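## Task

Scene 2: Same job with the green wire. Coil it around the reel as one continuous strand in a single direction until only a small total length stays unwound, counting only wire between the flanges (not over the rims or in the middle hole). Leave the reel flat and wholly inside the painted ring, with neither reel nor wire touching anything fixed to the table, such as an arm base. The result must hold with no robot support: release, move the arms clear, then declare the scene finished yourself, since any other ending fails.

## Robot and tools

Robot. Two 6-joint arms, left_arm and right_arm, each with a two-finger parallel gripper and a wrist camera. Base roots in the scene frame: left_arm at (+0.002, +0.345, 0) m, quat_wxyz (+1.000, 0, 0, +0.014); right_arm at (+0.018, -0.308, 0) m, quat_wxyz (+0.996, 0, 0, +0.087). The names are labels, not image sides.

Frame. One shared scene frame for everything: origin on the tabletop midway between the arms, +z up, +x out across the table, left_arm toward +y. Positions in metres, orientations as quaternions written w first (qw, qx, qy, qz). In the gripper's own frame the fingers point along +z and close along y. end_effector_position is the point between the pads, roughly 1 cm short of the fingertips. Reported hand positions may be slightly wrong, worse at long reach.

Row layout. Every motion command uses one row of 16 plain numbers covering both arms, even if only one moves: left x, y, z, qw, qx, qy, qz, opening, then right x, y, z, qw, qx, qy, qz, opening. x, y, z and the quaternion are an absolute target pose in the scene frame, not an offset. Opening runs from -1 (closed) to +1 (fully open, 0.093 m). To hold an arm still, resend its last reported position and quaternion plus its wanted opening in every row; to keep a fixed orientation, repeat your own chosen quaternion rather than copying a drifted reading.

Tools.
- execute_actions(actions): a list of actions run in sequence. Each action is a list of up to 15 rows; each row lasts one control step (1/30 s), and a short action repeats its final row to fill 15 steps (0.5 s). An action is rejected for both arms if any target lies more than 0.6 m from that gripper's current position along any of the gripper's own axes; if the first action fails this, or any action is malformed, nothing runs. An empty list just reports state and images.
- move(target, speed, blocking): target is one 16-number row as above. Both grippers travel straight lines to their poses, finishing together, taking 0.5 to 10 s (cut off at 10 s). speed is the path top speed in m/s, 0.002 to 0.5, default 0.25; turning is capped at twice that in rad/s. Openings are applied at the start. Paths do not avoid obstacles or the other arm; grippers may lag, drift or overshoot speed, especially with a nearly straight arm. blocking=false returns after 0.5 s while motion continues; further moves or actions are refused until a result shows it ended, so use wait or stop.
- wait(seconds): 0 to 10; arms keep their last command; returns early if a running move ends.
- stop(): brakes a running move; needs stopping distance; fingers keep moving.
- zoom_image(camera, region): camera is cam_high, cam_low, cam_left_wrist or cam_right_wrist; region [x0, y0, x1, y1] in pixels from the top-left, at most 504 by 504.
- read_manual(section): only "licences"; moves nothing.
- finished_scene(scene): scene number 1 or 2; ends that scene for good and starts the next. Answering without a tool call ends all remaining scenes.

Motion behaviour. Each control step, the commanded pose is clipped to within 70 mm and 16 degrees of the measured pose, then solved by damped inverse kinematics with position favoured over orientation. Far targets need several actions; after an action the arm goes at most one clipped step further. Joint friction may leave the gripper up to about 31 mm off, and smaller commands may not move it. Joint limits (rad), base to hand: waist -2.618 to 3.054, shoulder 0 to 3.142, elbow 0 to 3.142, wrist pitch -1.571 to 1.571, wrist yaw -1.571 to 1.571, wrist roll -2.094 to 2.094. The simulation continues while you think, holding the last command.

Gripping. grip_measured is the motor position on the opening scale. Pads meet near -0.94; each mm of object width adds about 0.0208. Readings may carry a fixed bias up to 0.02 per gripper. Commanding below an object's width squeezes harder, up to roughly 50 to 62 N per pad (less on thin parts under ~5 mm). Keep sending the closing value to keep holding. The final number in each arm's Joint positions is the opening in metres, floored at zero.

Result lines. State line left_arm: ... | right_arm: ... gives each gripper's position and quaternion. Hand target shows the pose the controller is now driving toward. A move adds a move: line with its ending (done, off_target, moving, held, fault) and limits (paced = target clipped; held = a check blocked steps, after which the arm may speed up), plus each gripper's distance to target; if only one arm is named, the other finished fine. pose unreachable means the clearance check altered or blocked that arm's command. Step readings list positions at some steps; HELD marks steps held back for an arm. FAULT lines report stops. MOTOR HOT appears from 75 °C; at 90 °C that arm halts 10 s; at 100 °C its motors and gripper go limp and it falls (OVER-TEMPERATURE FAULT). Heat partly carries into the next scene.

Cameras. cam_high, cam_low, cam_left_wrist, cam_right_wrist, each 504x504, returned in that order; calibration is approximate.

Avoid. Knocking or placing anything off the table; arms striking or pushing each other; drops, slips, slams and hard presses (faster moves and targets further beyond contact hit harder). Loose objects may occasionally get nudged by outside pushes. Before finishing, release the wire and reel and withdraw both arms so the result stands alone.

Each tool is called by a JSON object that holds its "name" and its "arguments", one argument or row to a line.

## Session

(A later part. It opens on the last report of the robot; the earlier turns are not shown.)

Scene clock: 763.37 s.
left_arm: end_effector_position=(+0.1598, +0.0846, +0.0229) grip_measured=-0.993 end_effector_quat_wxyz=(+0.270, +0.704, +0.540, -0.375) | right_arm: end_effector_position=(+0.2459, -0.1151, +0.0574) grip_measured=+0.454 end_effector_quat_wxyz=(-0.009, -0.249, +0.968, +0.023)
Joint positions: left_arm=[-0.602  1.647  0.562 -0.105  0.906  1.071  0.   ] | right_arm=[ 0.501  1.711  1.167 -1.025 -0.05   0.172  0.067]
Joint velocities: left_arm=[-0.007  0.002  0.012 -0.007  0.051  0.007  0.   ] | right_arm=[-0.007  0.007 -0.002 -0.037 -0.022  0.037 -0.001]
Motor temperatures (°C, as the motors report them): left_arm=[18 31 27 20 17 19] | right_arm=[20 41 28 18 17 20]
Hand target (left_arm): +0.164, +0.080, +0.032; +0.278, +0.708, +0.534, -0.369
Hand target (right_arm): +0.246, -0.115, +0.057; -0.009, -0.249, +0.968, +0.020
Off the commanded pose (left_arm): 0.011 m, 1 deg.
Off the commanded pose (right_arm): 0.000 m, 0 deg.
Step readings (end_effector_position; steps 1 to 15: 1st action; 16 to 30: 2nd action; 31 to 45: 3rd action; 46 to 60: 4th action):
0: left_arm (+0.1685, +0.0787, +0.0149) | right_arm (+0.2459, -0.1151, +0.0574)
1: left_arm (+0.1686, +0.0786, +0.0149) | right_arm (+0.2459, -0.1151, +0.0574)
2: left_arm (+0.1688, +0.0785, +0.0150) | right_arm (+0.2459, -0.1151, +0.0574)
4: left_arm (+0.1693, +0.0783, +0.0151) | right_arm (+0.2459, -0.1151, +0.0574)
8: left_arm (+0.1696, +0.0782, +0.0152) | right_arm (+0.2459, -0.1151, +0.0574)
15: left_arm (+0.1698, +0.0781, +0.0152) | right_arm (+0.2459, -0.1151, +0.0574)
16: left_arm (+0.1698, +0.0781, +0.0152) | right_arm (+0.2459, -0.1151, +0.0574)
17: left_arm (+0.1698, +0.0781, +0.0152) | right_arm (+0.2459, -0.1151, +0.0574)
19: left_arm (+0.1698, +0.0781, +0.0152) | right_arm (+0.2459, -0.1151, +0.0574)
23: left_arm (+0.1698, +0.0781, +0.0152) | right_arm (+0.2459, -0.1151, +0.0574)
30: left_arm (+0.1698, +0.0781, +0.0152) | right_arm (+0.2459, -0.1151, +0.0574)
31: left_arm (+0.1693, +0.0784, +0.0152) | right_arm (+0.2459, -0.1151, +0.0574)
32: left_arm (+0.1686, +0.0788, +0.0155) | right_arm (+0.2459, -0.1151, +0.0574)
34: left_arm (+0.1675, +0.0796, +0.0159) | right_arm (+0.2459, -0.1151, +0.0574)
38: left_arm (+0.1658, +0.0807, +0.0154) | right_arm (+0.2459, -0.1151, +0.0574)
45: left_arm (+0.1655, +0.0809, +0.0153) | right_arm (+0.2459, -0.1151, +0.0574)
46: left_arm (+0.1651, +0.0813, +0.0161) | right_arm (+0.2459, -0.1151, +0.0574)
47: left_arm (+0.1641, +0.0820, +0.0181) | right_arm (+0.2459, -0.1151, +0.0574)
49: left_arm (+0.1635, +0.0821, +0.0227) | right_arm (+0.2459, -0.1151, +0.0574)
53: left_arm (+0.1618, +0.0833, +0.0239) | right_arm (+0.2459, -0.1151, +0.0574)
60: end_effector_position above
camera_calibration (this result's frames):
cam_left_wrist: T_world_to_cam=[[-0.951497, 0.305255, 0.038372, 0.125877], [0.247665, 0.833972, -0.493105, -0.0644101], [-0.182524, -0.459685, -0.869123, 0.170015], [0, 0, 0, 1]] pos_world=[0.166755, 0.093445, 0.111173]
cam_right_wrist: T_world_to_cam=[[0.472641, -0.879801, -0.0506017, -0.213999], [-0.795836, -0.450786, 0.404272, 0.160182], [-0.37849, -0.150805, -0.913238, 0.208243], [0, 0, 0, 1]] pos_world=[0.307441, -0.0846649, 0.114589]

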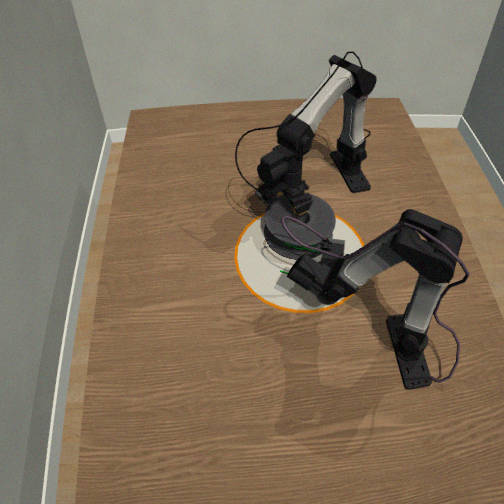

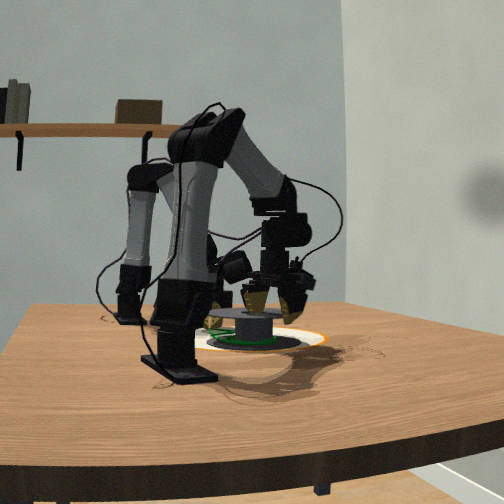

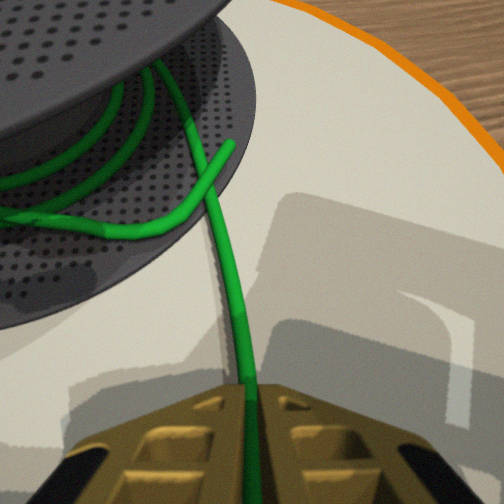

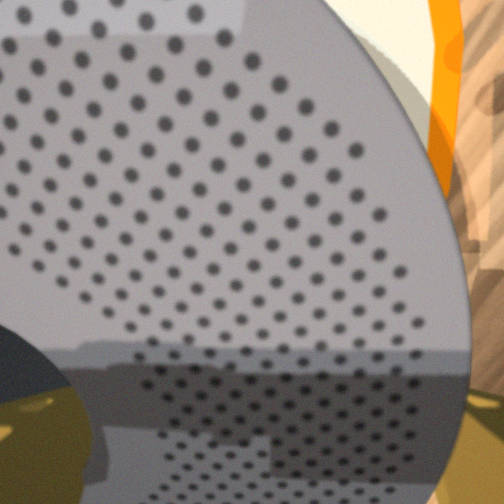

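{"name": "move", "arguments": {
  "target": [0.175,0.055,0.034,0.278,0.708,0.534,-0.369,-1.0,0.268,-0.099,0.057,-0.009,-0.454,0.891,0.02,0.28],
  "speed": 0.12
}}

Scene clock: 767.23 s.
left_arm: end_effector_position=(+0.1684, +0.0614, +0.0343) grip_measured=-0.993 end_effector_quat_wxyz=(+0.271, +0.705, +0.538, -0.374) | right_arm: end_effector_position=(+0.2631, -0.0985, +0.0576) grip_measured=+0.454 end_effector_quat_wxyz=(-0.008, -0.445, +0.895, +0.030)
Joint positions: left_arm=[-0.66   1.668  0.641 -0.099  0.884  0.993  0.   ] | right_arm=[ 0.501  1.802  1.277 -1.049 -0.063 -0.247  0.067]
Joint velocities: left_arm=[-0.007 -0.012  0.002  0.066  0.007 -0.007  0.   ] | right_arm=[-0.007  0.007 -0.007 -0.022 -0.022 -0.037 -0.   ]
Motor temperatures (°C, as the motors report them): left_arm=[18 31 27 21 17 19] | right_arm=[20 41 29 18 17 20]
Hand target (left_arm): +0.174, +0.055, +0.034; +0.277, +0.708, +0.534, -0.369
Hand target (right_arm): +0.268, -0.099, +0.057; -0.009, -0.454, +0.891, +0.020
Off the commanded pose (left_arm): 0.009 m, 1 deg.
Off the commanded pose (right_arm): 0.005 m, 2 deg.
move: done
camera_calibration (this result's frames):
cam_left_wrist: T_world_to_cam=[[-0.95034, 0.309292, 0.0345308, 0.140485], [0.252981, 0.83237, -0.493114, -0.0423832], [-0.181259, -0.45989, -0.869279, 0.170609], [0, 0, 0, 1]] pos_world=[0.175155, 0.070289, 0.122556]
cam_right_wrist: T_world_to_cam=[[0.78909, -0.611053, -0.0628649, -0.263617], [-0.54519, -0.743816, 0.386659, 0.0874935], [-0.283029, -0.270835, -0.920078, 0.180897], [0, 0, 0, 1]] pos_world=[0.306918, -0.0470118, 0.116037]

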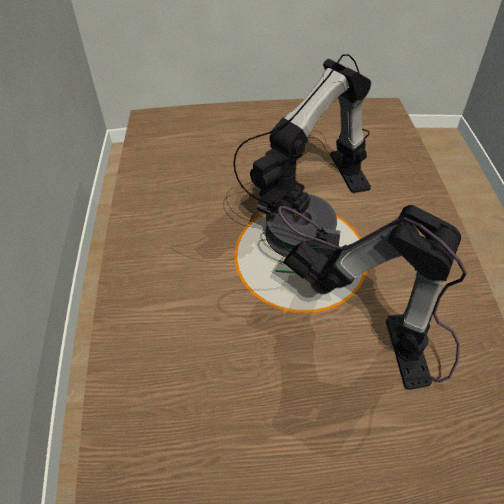

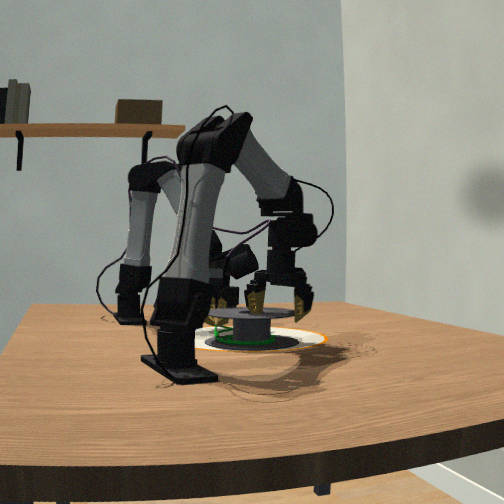

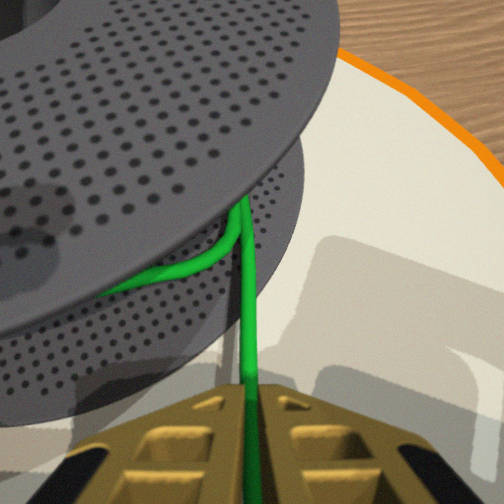

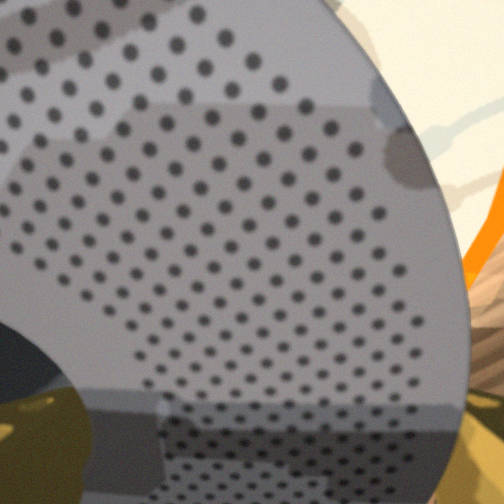

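{"name": "move", "arguments": {
  "target": [0.189,0.026,0.032,0.278,0.708,0.534,-0.369,-1.0,0.281,-0.078,0.057,-0.009,-0.63,0.777,0.02,0.28],
  "speed": 0.12
}}

Scene clock: 769.70 s.
left_arm: end_effector_position=(+0.1815, +0.0336, +0.0318) grip_measured=-0.993 end_effector_quat_wxyz=(+0.267, +0.705, +0.539, -0.375) | right_arm: end_effector_position=(+0.2750, -0.0816, +0.0577) grip_measured=+0.455 end_effector_quat_wxyz=(-0.014, -0.616, +0.787, +0.033)
Joint positions: left_arm=[-0.712  1.765  0.738 -0.054  0.86   0.924  0.   ] | right_arm=[ 0.516  1.896  1.399 -1.1   -0.067 -0.64   0.067]
Joint velocities: left_arm=[-0.002 -0.012 -0.012  0.007 -0.11  -0.037  0.   ] | right_arm=[ 0.007 -0.012  0.002 -0.007  0.037  0.081 -0.001]
Motor temperatures (°C, as the motors report them): left_arm=[18 30 28 21 17 19] | right_arm=[20 41 29 18 17 20]
Hand target (left_arm): +0.188, +0.026, +0.032; +0.278, +0.708, +0.534, -0.369
Hand target (right_arm): +0.281, -0.078, +0.057; -0.009, -0.629, +0.777, +0.020
Off the commanded pose (left_arm): 0.011 m, 2 deg.
Off the commanded pose (right_arm): 0.007 m, 2 deg.
move: off_target (left_arm)
camera_calibration (this result's frames):
cam_left_wrist: T_world_to_cam=[[-0.949635, 0.310533, 0.0419808, 0.161152], [0.25128, 0.834686, -0.490059, -0.023669], [-0.18722, -0.454828, -0.870678, 0.158945], [0, 0, 0, 1]] pos_world=[0.188741, 0.0420055, 0.120025]
cam_right_wrist: T_world_to_cam=[[0.96628, -0.247626, -0.0706014, -0.281272], [-0.203379, -0.902118, 0.380552, -0.0000253725], [-0.157926, -0.353361, -0.922061, 0.147915], [0, 0, 0, 1]] pos_world=[0.295142, -0.0174058, 0.116538]

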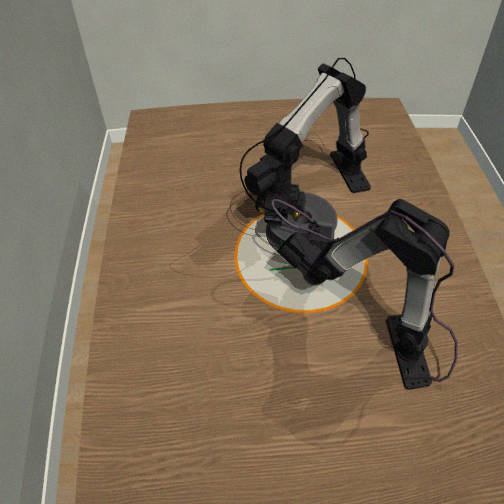

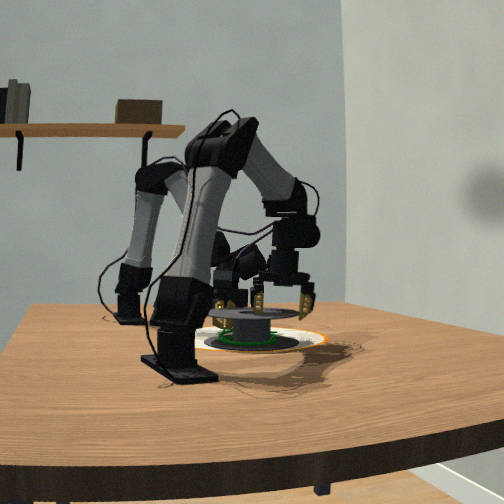

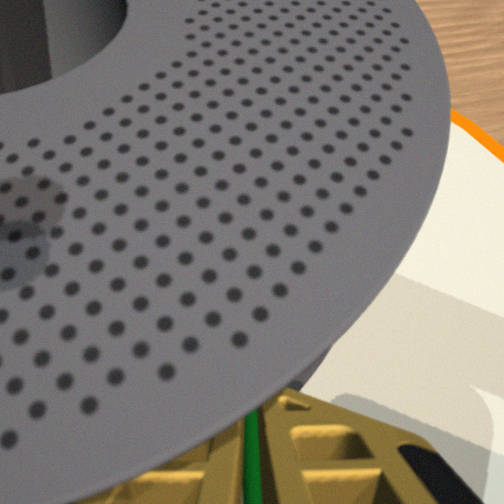

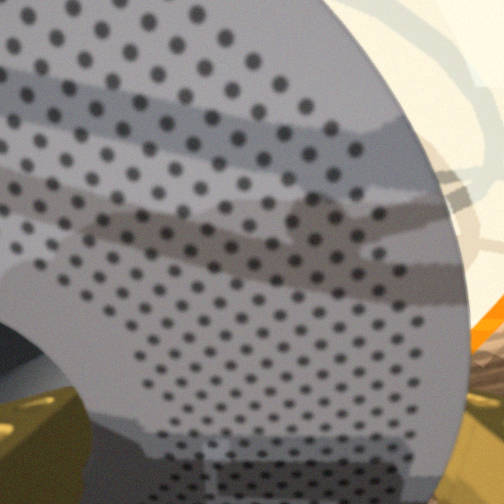

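{"name": "zoom_image", "arguments": {
  "camera": "cam_high",
  "region": [230,190,380,320]
}}

{"name": "zoom_image", "arguments": {
  "camera": "cam_low",
  "region": [190,290,330,360]
}}

Region (230, 190, 380, 320) of cam_high's 504x504 image, scaled by 3.360, with more detail than that image has; it fills the top 437 rows of this view, and the rest is white.

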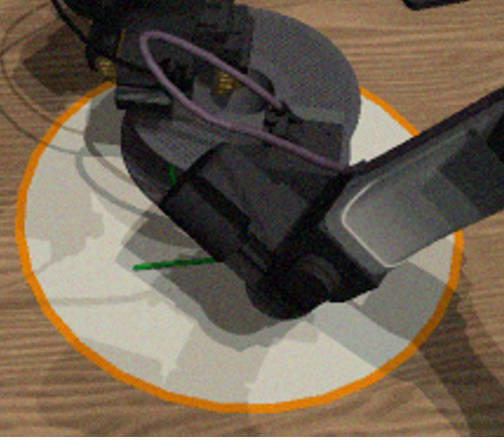

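Region (190, 290, 330, 360) of cam_low's 504x504 image, scaled by 3.600, with more detail than that image has.

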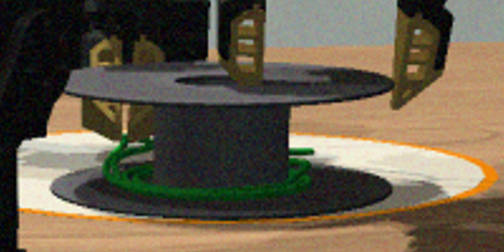

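{"name": "move", "arguments": {
  "target": [0.186,0.03,0.034,0.368,0.738,0.481,-0.296,-1.0,0.281,-0.078,0.057,-0.009,-0.63,0.777,0.02,0.28],
  "speed": 0.15
}}

{"name": "zoom_image", "arguments": {
  "camera": "cam_high",
  "region": [230,190,380,320]
}}

{"name": "zoom_image", "arguments": {
  "camera": "cam_low",
  "region": [190,290,330,360]
}}

Scene clock: 777.13 s.
left_arm: end_effector_position=(+0.1858, +0.0319, +0.0269) grip_measured=-0.993 end_effector_quat_wxyz=(+0.351, +0.736, +0.492, -0.306) | right_arm: end_effector_position=(+0.2749, -0.0816, +0.0577) grip_measured=+0.455 end_effector_quat_wxyz=(-0.014, -0.618, +0.785, +0.033)
Joint positions: left_arm=[-0.743  1.722  0.601  0.229  0.755  0.969  0.   ] | right_arm=[ 0.516  1.896  1.399 -1.1   -0.067 -0.645  0.067]
Joint velocities: left_arm=[ 0.022 -0.007 -0.002  0.007 -0.066  0.022  0.   ] | right_arm=[ 0.017 -0.017  0.007 -0.022 -0.037 -0.066 -0.001]
Motor temperatures (°C, as the motors report them): left_arm=[18 30 28 21 17 19] | right_arm=[20 41 29 18 17 20]
Hand target (left_arm): +0.186, +0.030, +0.033; +0.367, +0.739, +0.481, -0.296
Hand target (right_arm): +0.281, -0.078, +0.057; -0.009, -0.629, +0.777, +0.020
Off the commanded pose (left_arm): 0.007 m, 3 deg.
Off the commanded pose (right_arm): 0.007 m, 2 deg.
move: off_target (left_arm)
camera_calibration (this result's frames):
cam_left_wrist: T_world_to_cam=[[-0.930894, 0.304949, -0.201103, 0.169228], [0.364783, 0.804999, -0.467878, -0.0464782], [0.0192086, -0.508904, -0.860609, 0.11783], [0, 0, 0, 1]] pos_world=[0.172225, 0.0457731, 0.113691]
cam_right_wrist: T_world_to_cam=[[0.967465, -0.242828, -0.0710411, -0.281074], [-0.198785, -0.903249, 0.380297, -0.00139927], [-0.156514, -0.353802, -0.922132, 0.14748], [0, 0, 0, 1]] pos_world=[0.294734, -0.0173376, 0.116561]

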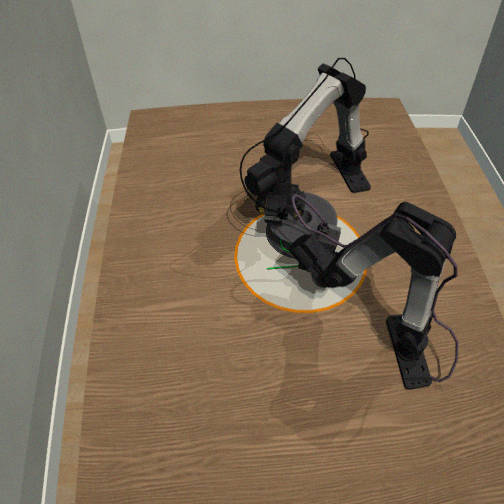

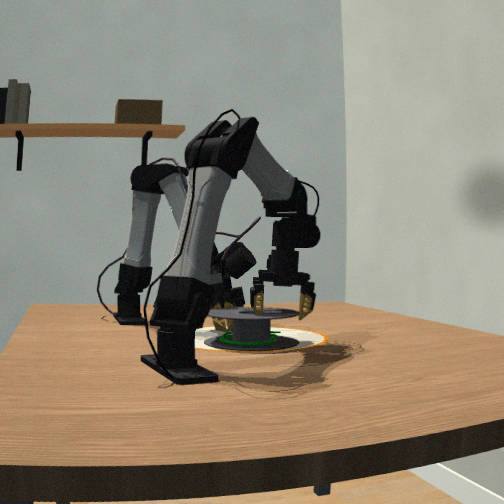

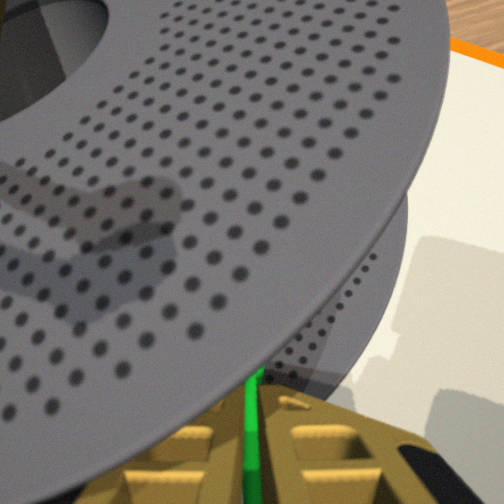

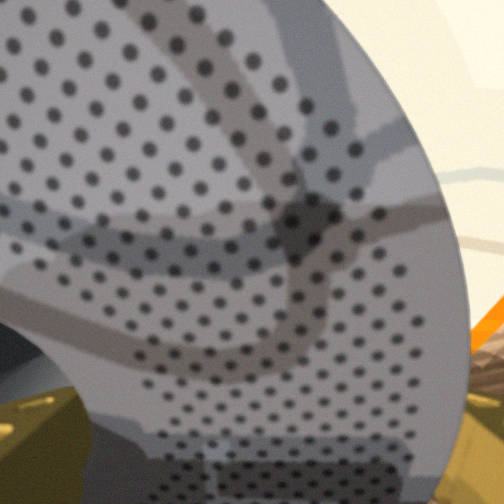

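Region (230, 190, 380, 320) of cam_high's 504x504 image, scaled by 3.360, with more detail than that image has; it fills the top 437 rows of this view, and the rest is white.

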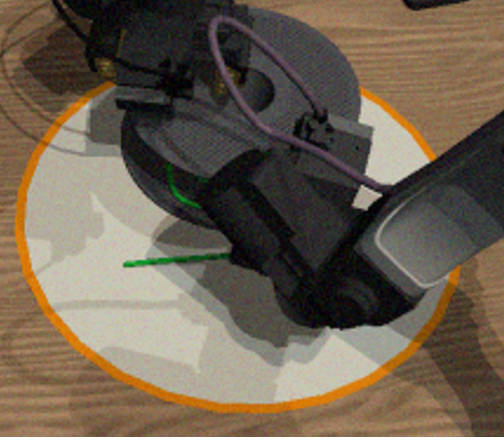

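Region (190, 290, 330, 360) of cam_low's 504x504 image, scaled by 3.600, with more detail than that image has.

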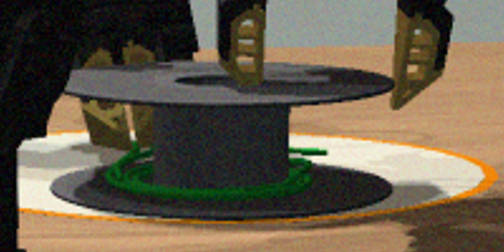

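{"name": "move", "arguments": {
  "target": [0.186,0.032,0.022,0.278,0.708,0.534,-0.369,-1.0,0.281,-0.078,0.057,-0.009,-0.63,0.777,0.02,0.28],
  "speed": 0.1
}}

{"name": "move", "arguments": {
  "target": [0.186,0.032,0.022,0.278,0.708,0.534,-0.369,-0.3,0.281,-0.078,0.057,-0.009,-0.63,0.777,0.02,0.28],
  "speed": 0.1
}}

{"name": "move", "arguments": {
  "target": [0.2,0.10,0.075,0.278,0.708,0.534,-0.369,-0.3,0.281,-0.078,0.057,-0.009,-0.63,0.777,0.02,0.28],
  "speed": 0.2
}}

Scene clock: 782.80 s.
left_arm: end_effector_position=(+0.1829, +0.0329, +0.0234) grip_measured=-0.993 end_effector_quat_wxyz=(+0.284, +0.713, +0.530, -0.361) | right_arm: end_effector_position=(+0.2748, -0.0817, +0.0577) grip_measured=+0.455 end_effector_quat_wxyz=(-0.014, -0.619, +0.785, +0.033)
Joint positions: left_arm=[-0.718  1.779  0.702  0.035  0.839  0.932  0.   ] | right_arm=[ 0.516  1.896  1.399 -1.101 -0.067 -0.647  0.067]
Joint velocities: left_arm=[ 0.017  0.017  0.002  0.051  0.007 -0.037  0.   ] | right_arm=[-0.017 -0.002  0.002 -0.022  0.037 -0.022  0.   ]
Motor temperatures (°C, as the motors report them): left_arm=[18 30 28 22 17 19] | right_arm=[20 41 29 18 17 20]
Hand target (left_arm): +0.186, +0.032, +0.023; +0.279, +0.707, +0.534, -0.369
Hand target (right_arm): +0.281, -0.078, +0.057; -0.009, -0.630, +0.777, +0.020
Off the commanded pose (left_arm): 0.004 m, 1 deg.
Off the commanded pose (right_arm): 0.007 m, 2 deg.
move: done
camera_calibration (this result's frames):
cam_left_wrist: T_world_to_cam=[[-0.950367, 0.31103, -0.00792953, 0.164333], [0.275238, 0.828572, -0.487557, -0.0317364], [-0.145075, -0.465541, -0.873055, 0.144318], [0, 0, 0, 1]] pos_world=[0.185848, 0.0423697, 0.111828]
cam_right_wrist: T_world_to_cam=[[0.967743, -0.241747, -0.0709397, -0.281065], [-0.19774, -0.903301, 0.380719, -0.00181803], [-0.156117, -0.35441, -0.921966, 0.147267], [0, 0, 0, 1]] pos_world=[0.29463, -0.0173957, 0.116529]

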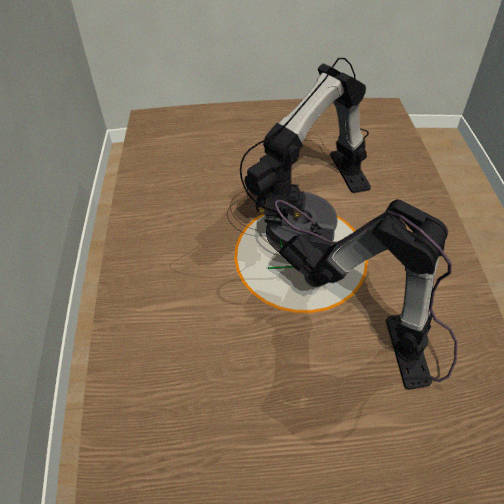

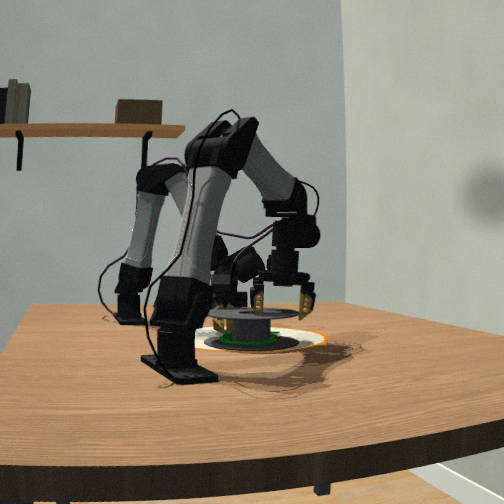

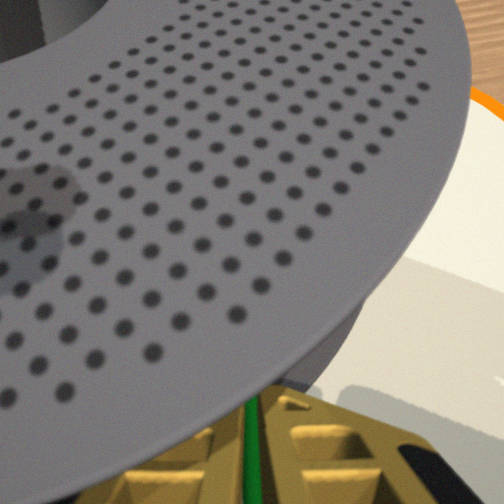

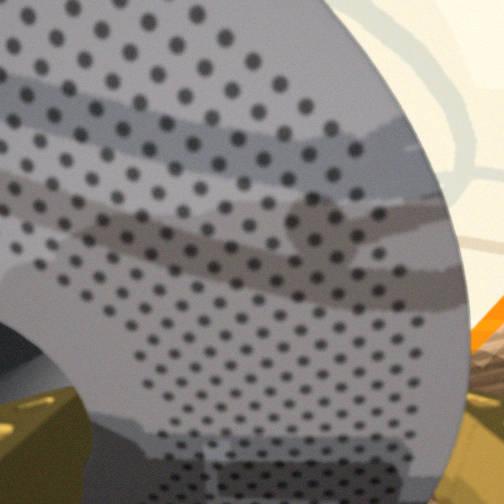

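Scene clock: 783.50 s.
left_arm: end_effector_position=(+0.1826, +0.0330, +0.0234) grip_measured=-0.302 end_effector_quat_wxyz=(+0.284, +0.712, +0.530, -0.362) | right_arm: end_effector_position=(+0.2748, -0.0817, +0.0577) grip_measured=+0.455 end_effector_quat_wxyz=(-0.014, -0.619, +0.785, +0.033)
Joint positions: left_arm=[-0.718  1.779  0.702  0.034  0.84   0.932  0.031] | right_arm=[ 0.516  1.896  1.399 -1.101 -0.067 -0.647  0.067]
Joint velocities: left_arm=[ 0.007 -0.002  0.027 -0.022 -0.022 -0.007 -0.001] | right_arm=[-0.002  0.002 -0.007  0.022  0.022 -0.11   0.   ]
Motor temperatures (°C, as the motors report them): left_arm=[18 30 28 22 17 19] | right_arm=[20 41 29 18 17 20]
Hand target (left_arm): +0.186, +0.032, +0.022; +0.278, +0.708, +0.534, -0.369
Hand target (right_arm): +0.281, -0.078, +0.057; -0.009, -0.630, +0.777, +0.020
Off the commanded pose (left_arm): 0.004 m, 1 deg.
Off the commanded pose (right_arm): 0.007 m, 2 deg.
move: done
camera_calibration (this result's frames):
cam_left_wrist: T_world_to_cam=[[-0.950257, 0.311397, -0.00662354, 0.164022], [0.274921, 0.828574, -0.487732, -0.0316904], [-0.14639, -0.465292, -0.872968, 0.144531], [0, 0, 0, 1]] pos_world=[0.185733, 0.0424309, 0.111801]
cam_right_wrist: T_world_to_cam=[[0.967743, -0.241747, -0.0709397, -0.281065], [-0.19774, -0.903301, 0.380719, -0.00181803], [-0.156117, -0.35441, -0.921966, 0.147267], [0, 0, 0, 1]] pos_world=[0.29463, -0.0173957, 0.116529]

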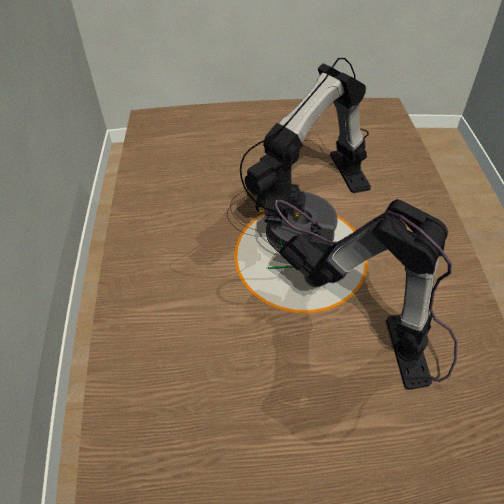

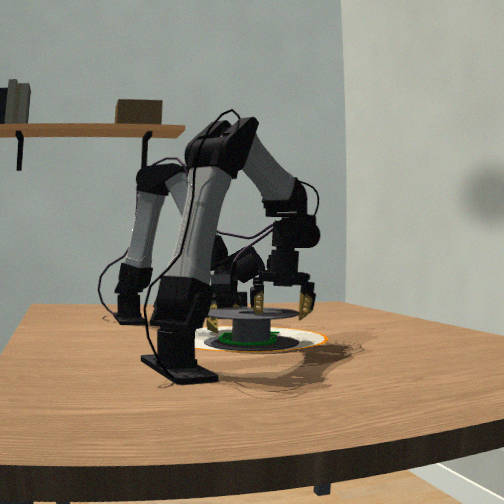

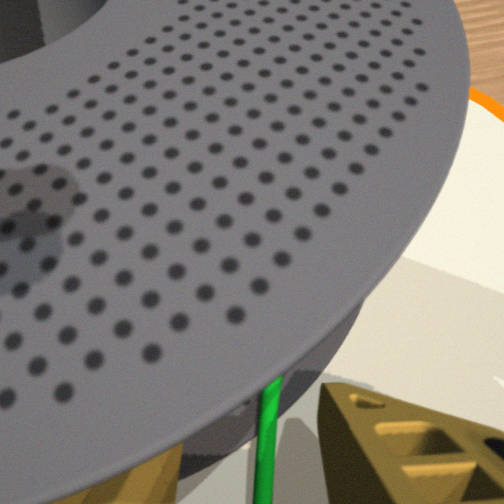

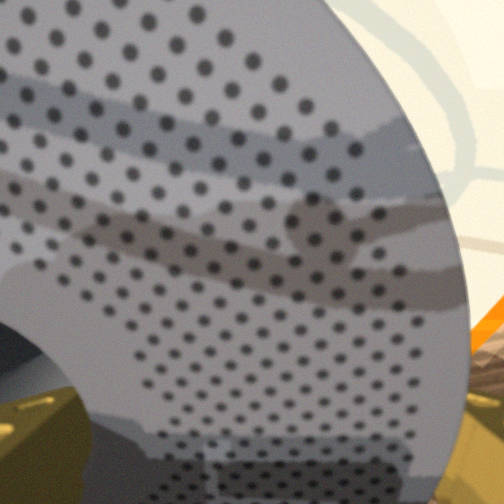

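Scene clock: 784.73 s.
left_arm: end_effector_position=(+0.1975, +0.0999, +0.0675) grip_measured=-0.302 end_effector_quat_wxyz=(+0.273, +0.708, +0.538, -0.366) | right_arm: end_effector_position=(+0.2748, -0.0817, +0.0577) grip_measured=+0.455 end_effector_quat_wxyz=(-0.014, -0.619, +0.785, +0.033)
Joint positions: left_arm=[-0.479  1.616  0.789 -0.509  0.929  1.271  0.031] | right_arm=[ 0.516  1.896  1.399 -1.101 -0.067 -0.647  0.067]
Joint velocities: left_arm=[ 0.012 -0.012  0.012  0.007 -0.007  0.022 -0.   ] | right_arm=[-0.012 -0.007 -0.007 -0.022  0.051 -0.051 -0.001]
Motor temperatures (°C, as the motors report them): left_arm=[18 30 28 22 17 19] | right_arm=[20 41 29 18 17 20]
Hand target (left_arm): +0.201, +0.099, +0.075; +0.280, +0.707, +0.534, -0.369
Hand target (right_arm): +0.281, -0.078, +0.057; -0.009, -0.630, +0.777, +0.020
Off the commanded pose (left_arm): 0.008 m, 1 deg.
Off the commanded pose (right_arm): 0.007 m, 2 deg.
move: done
camera_calibration (this result's frames):
cam_left_wrist: T_world_to_cam=[[-0.952051, 0.305139, 0.0221287, 0.156693], [0.257161, 0.83734, -0.482421, -0.0674274], [-0.165735, -0.453599, -0.87566, 0.219174], [0, 0, 0, 1]] pos_world=[0.202844, 0.108064, 0.155926]
cam_right_wrist: T_world_to_cam=[[0.967743, -0.241747, -0.0709397, -0.281065], [-0.19774, -0.903301, 0.380719, -0.00181803], [-0.156117, -0.35441, -0.921966, 0.147267], [0, 0, 0, 1]] pos_world=[0.29463, -0.0173957, 0.116529]

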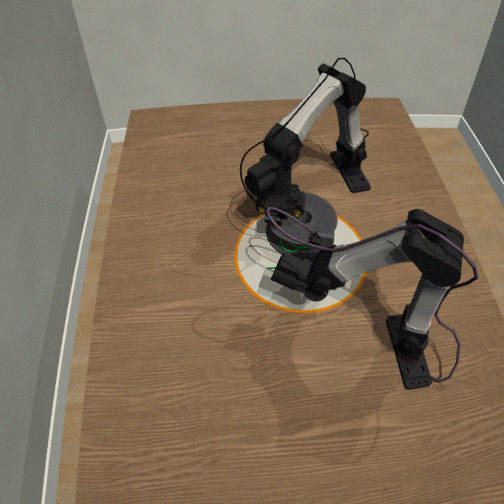

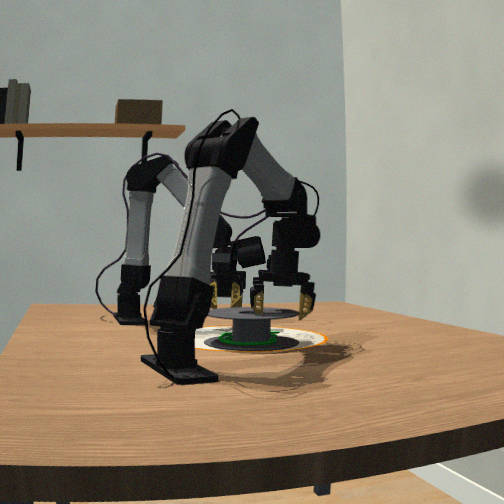

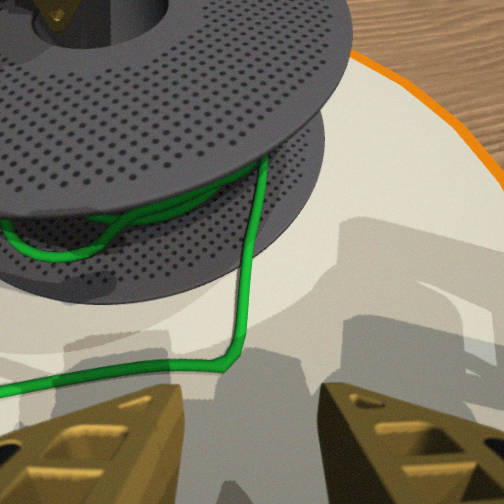

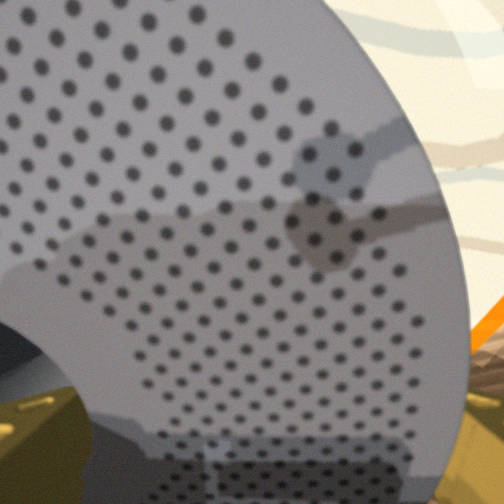

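{"name": "move", "arguments": {
  "target": [0.205,0.078,0.06,0.46,0.077,0.884,-0.04,-0.2,0.275,-0.082,0.105,-0.009,-0.62,0.785,0.02,1.0],
  "speed": 0.3
}}

Scene clock: 795.83 s.
left_arm: end_effector_position=(+0.2065, +0.0821, +0.0579) grip_measured=-0.202 end_effector_quat_wxyz=(+0.458, +0.078, +0.884, -0.047) | right_arm: end_effector_position=(+0.2753, -0.0843, +0.0923) grip_measured=+0.990 end_effector_quat_wxyz=(-0.023, -0.617, +0.787, +0.026)
Joint positions: left_arm=[-1.314  1.538  0.61  -0.067 -0.814 -0.857  0.036] | right_arm=[ 0.516  1.883  1.521 -1.255 -0.053 -0.641  0.093]
Joint velocities: left_arm=[-0.002 -0.012  0.007 -0.066 -0.022  0.007 -0.   ] | right_arm=[ 0.012 -0.012  0.012 -0.022 -0.037  0.037 -0.001]
Motor temperatures (°C, as the motors report them): left_arm=[18 30 28 22 17 19] | right_arm=[20 42 30 18 17 20]
Hand target (left_arm): +0.207, +0.079, +0.057; +0.460, +0.080, +0.884, -0.039
Hand target (right_arm): +0.276, -0.082, +0.105; -0.009, -0.620, +0.785, +0.020
Off the commanded pose (left_arm): 0.005 m, 1 deg.
Off the commanded pose (right_arm): 0.013 m, 2 deg.
move: off_target (right_arm)
camera_calibration (this result's frames):
cam_left_wrist: T_world_to_cam=[[-0.216331, -0.975988, 0.0254736, 0.123879], [-0.854196, 0.176571, -0.489052, 0.224689], [0.472811, -0.127557, -0.871883, 0.0453117], [0, 0, 0, 1]] pos_world=[0.197303, 0.0870102, 0.146235]
cam_right_wrist: T_world_to_cam=[[0.966053, -0.248409, -0.0709598, -0.279749], [-0.200146, -0.893312, 0.402413, -0.017805], [-0.163352, -0.37455, -0.912704, 0.177752], [0, 0, 0, 1]] pos_world=[0.295725, -0.0188206, 0.149549]

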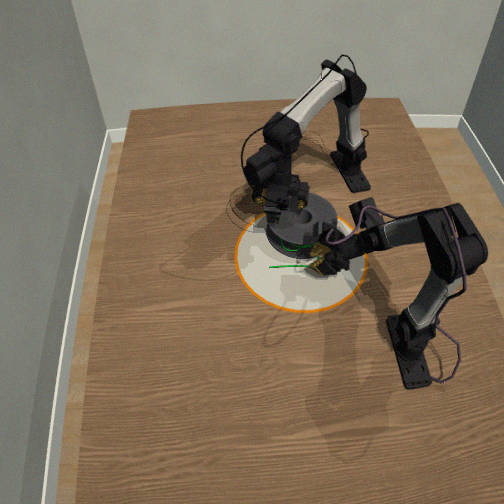

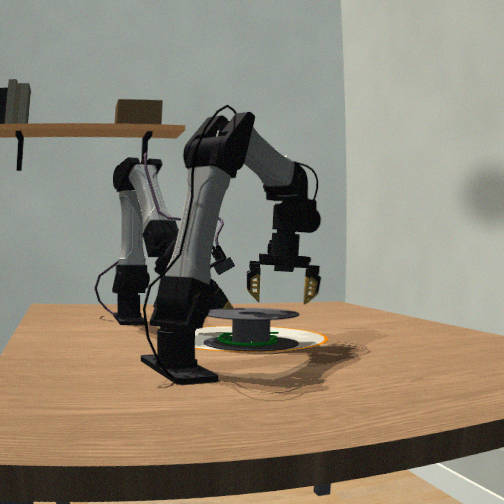

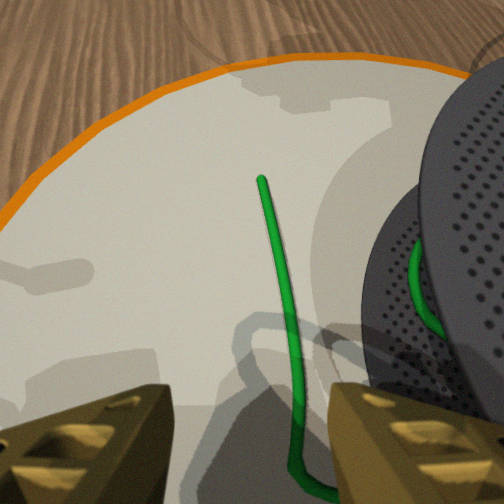

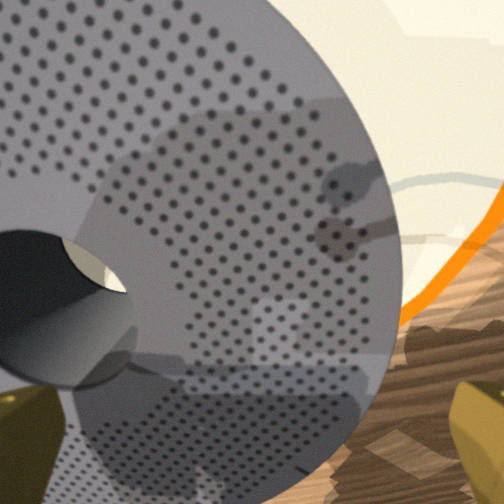

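{"name": "move", "arguments": {
  "target": [0.207,0.064,0.04,0.46,0.077,0.884,-0.04,-0.3,0.242,-0.125,0.105,-0.009,-0.249,0.968,0.02,1.0],
  "speed": 0.25
}}

Scene clock: 799.73 s.
left_arm: end_effector_position=(+0.2055, +0.0753, +0.0378) grip_measured=-0.298 end_effector_quat_wxyz=(+0.453, +0.082, +0.887, -0.028) | right_arm: end_effector_position=(+0.2415, -0.1200, +0.1069) grip_measured=+0.990 end_effector_quat_wxyz=(-0.015, -0.257, +0.966, +0.023)
Joint positions: left_arm=[-1.329  1.647  0.639 -0.049 -0.829 -0.888  0.031] | right_arm=[ 0.496  1.659  1.31  -1.231 -0.053  0.148  0.093]
Joint velocities: left_arm=[-0.017 -0.002 -0.017 -0.007  0.022  0.081 -0.001] | right_arm=[-0.022 -0.002 -0.027 -0.007  0.007  0.007 -0.001]
Motor temperatures (°C, as the motors report them): left_arm=[18 29 28 22 17 19] | right_arm=[20 42 30 18 17 20]
Hand target (left_arm): +0.206, +0.065, +0.040; +0.459, +0.077, +0.884, -0.040
Hand target (right_arm): +0.242, -0.125, +0.106; -0.009, -0.249, +0.968, +0.020
Off the commanded pose (left_arm): 0.012 m, 2 deg.
Off the commanded pose (right_arm): 0.005 m, 1 deg.
move: off_target (left_arm)
camera_calibration (this result's frames):
cam_left_wrist: T_world_to_cam=[[-0.205073, -0.978696, -0.00995898, 0.116826], [-0.860302, 0.185099, -0.474993, 0.215244], [0.466717, -0.0888406, -0.879933, 0.0260658], [0, 0, 0, 1]] pos_world=[0.196968, 0.076811, 0.126339]
cam_right_wrist: T_world_to_cam=[[0.487763, -0.87141, -0.0522683, -0.216204], [-0.783368, -0.463333, 0.414316, 0.128845], [-0.385257, -0.161143, -0.908631, 0.251008], [0, 0, 0, 1]] pos_world=[0.303092, -0.0882561, 0.163391]

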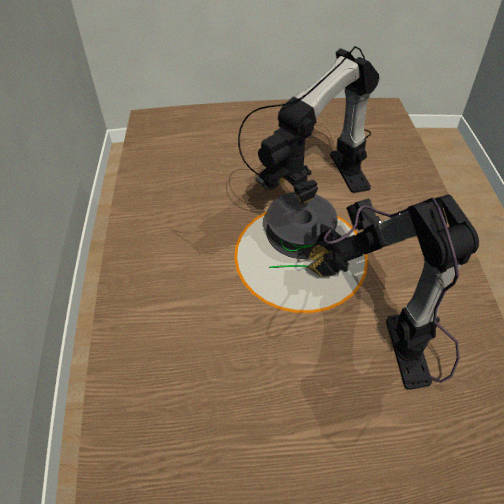

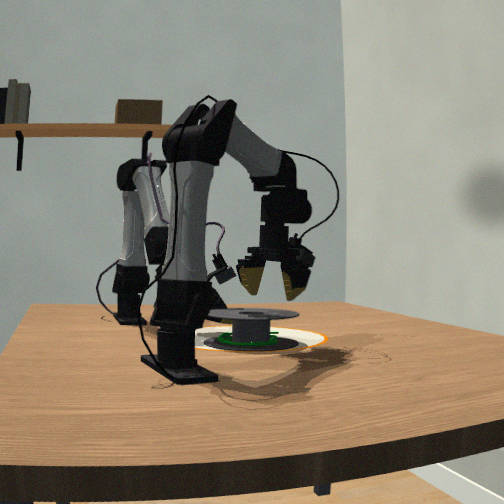

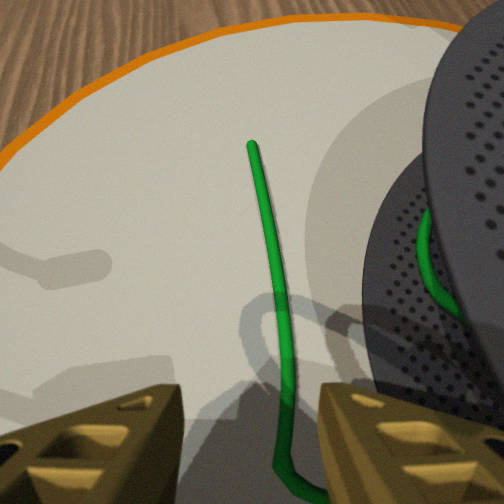

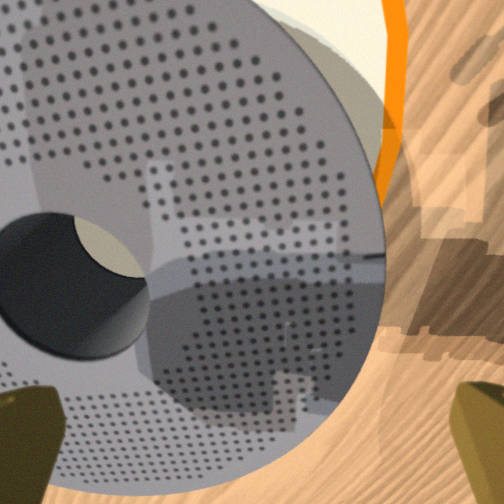

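{"name": "move", "arguments": {
  "target": [0.21,0.053,0.035,0.46,0.077,0.884,-0.04,-0.3,0.242,-0.127,0.052,-0.009,-0.249,0.968,0.02,1.0],
  "speed": 0.1
}}

Scene clock: 801.50 s.
left_arm: end_effector_position=(+0.2089, +0.0643, +0.0335) grip_measured=-0.298 end_effector_quat_wxyz=(+0.454, +0.080, +0.887, -0.027) | right_arm: end_effector_position=(+0.2410, -0.1221, +0.0620) grip_measured=+0.990 end_effector_quat_wxyz=(-0.001, -0.254, +0.967, +0.029)
Joint positions: left_arm=[-1.329  1.703  0.678 -0.032 -0.832 -0.89   0.031] | right_arm=[ 0.491  1.659  1.127 -1.019 -0.053  0.151  0.093]
Joint velocities: left_arm=[-0.027 -0.002  0.002  0.022  0.007 -0.037  0.001] | right_arm=[-0.007 -0.012  0.017 -0.022 -0.066 -0.037 -0.001]
Motor temperatures (°C, as the motors report them): left_arm=[18 29 28 22 17 19] | right_arm=[20 42 30 18 17 20]
Hand target (left_arm): +0.209, +0.053, +0.036; +0.460, +0.077, +0.884, -0.040
Hand target (right_arm): +0.241, -0.128, +0.052; -0.009, -0.249, +0.968, +0.020
Off the commanded pose (left_arm): 0.011 m, 2 deg.
Off the commanded pose (right_arm): 0.011 m, 1 deg.
move: off_target (left_arm, right_arm)
camera_calibration (this result's frames):
cam_left_wrist: T_world_to_cam=[[-0.202487, -0.979238, -0.00963308, 0.106206], [-0.859674, 0.182457, -0.477147, 0.218268], [0.468998, -0.0883347, -0.878771, 0.0191707], [0, 0, 0, 1]] pos_world=[0.200153, 0.0658696, 0.122015]
cam_right_wrist: T_world_to_cam=[[0.482411, -0.874081, -0.0571074, -0.218868], [-0.796455, -0.464838, 0.386762, 0.150788], [-0.364607, -0.141095, -0.92041, 0.207813], [0, 0, 0, 1]] pos_world=[0.30145, -0.0918954, 0.120455]

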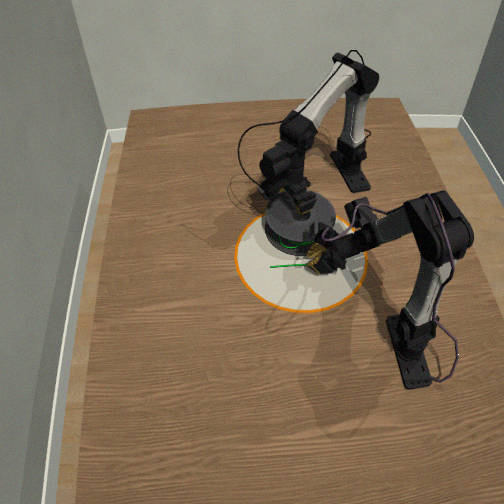

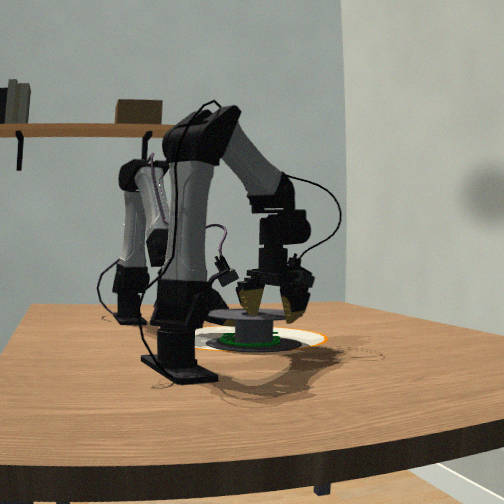

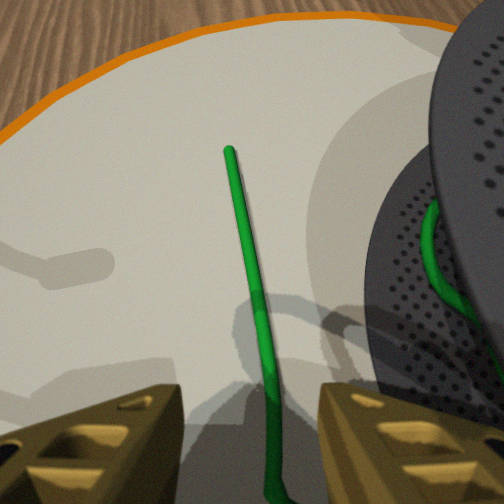

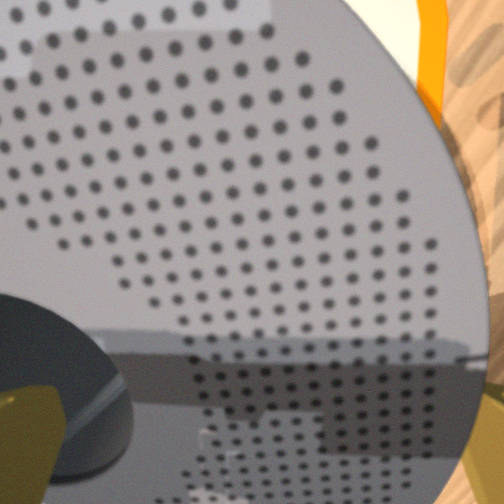

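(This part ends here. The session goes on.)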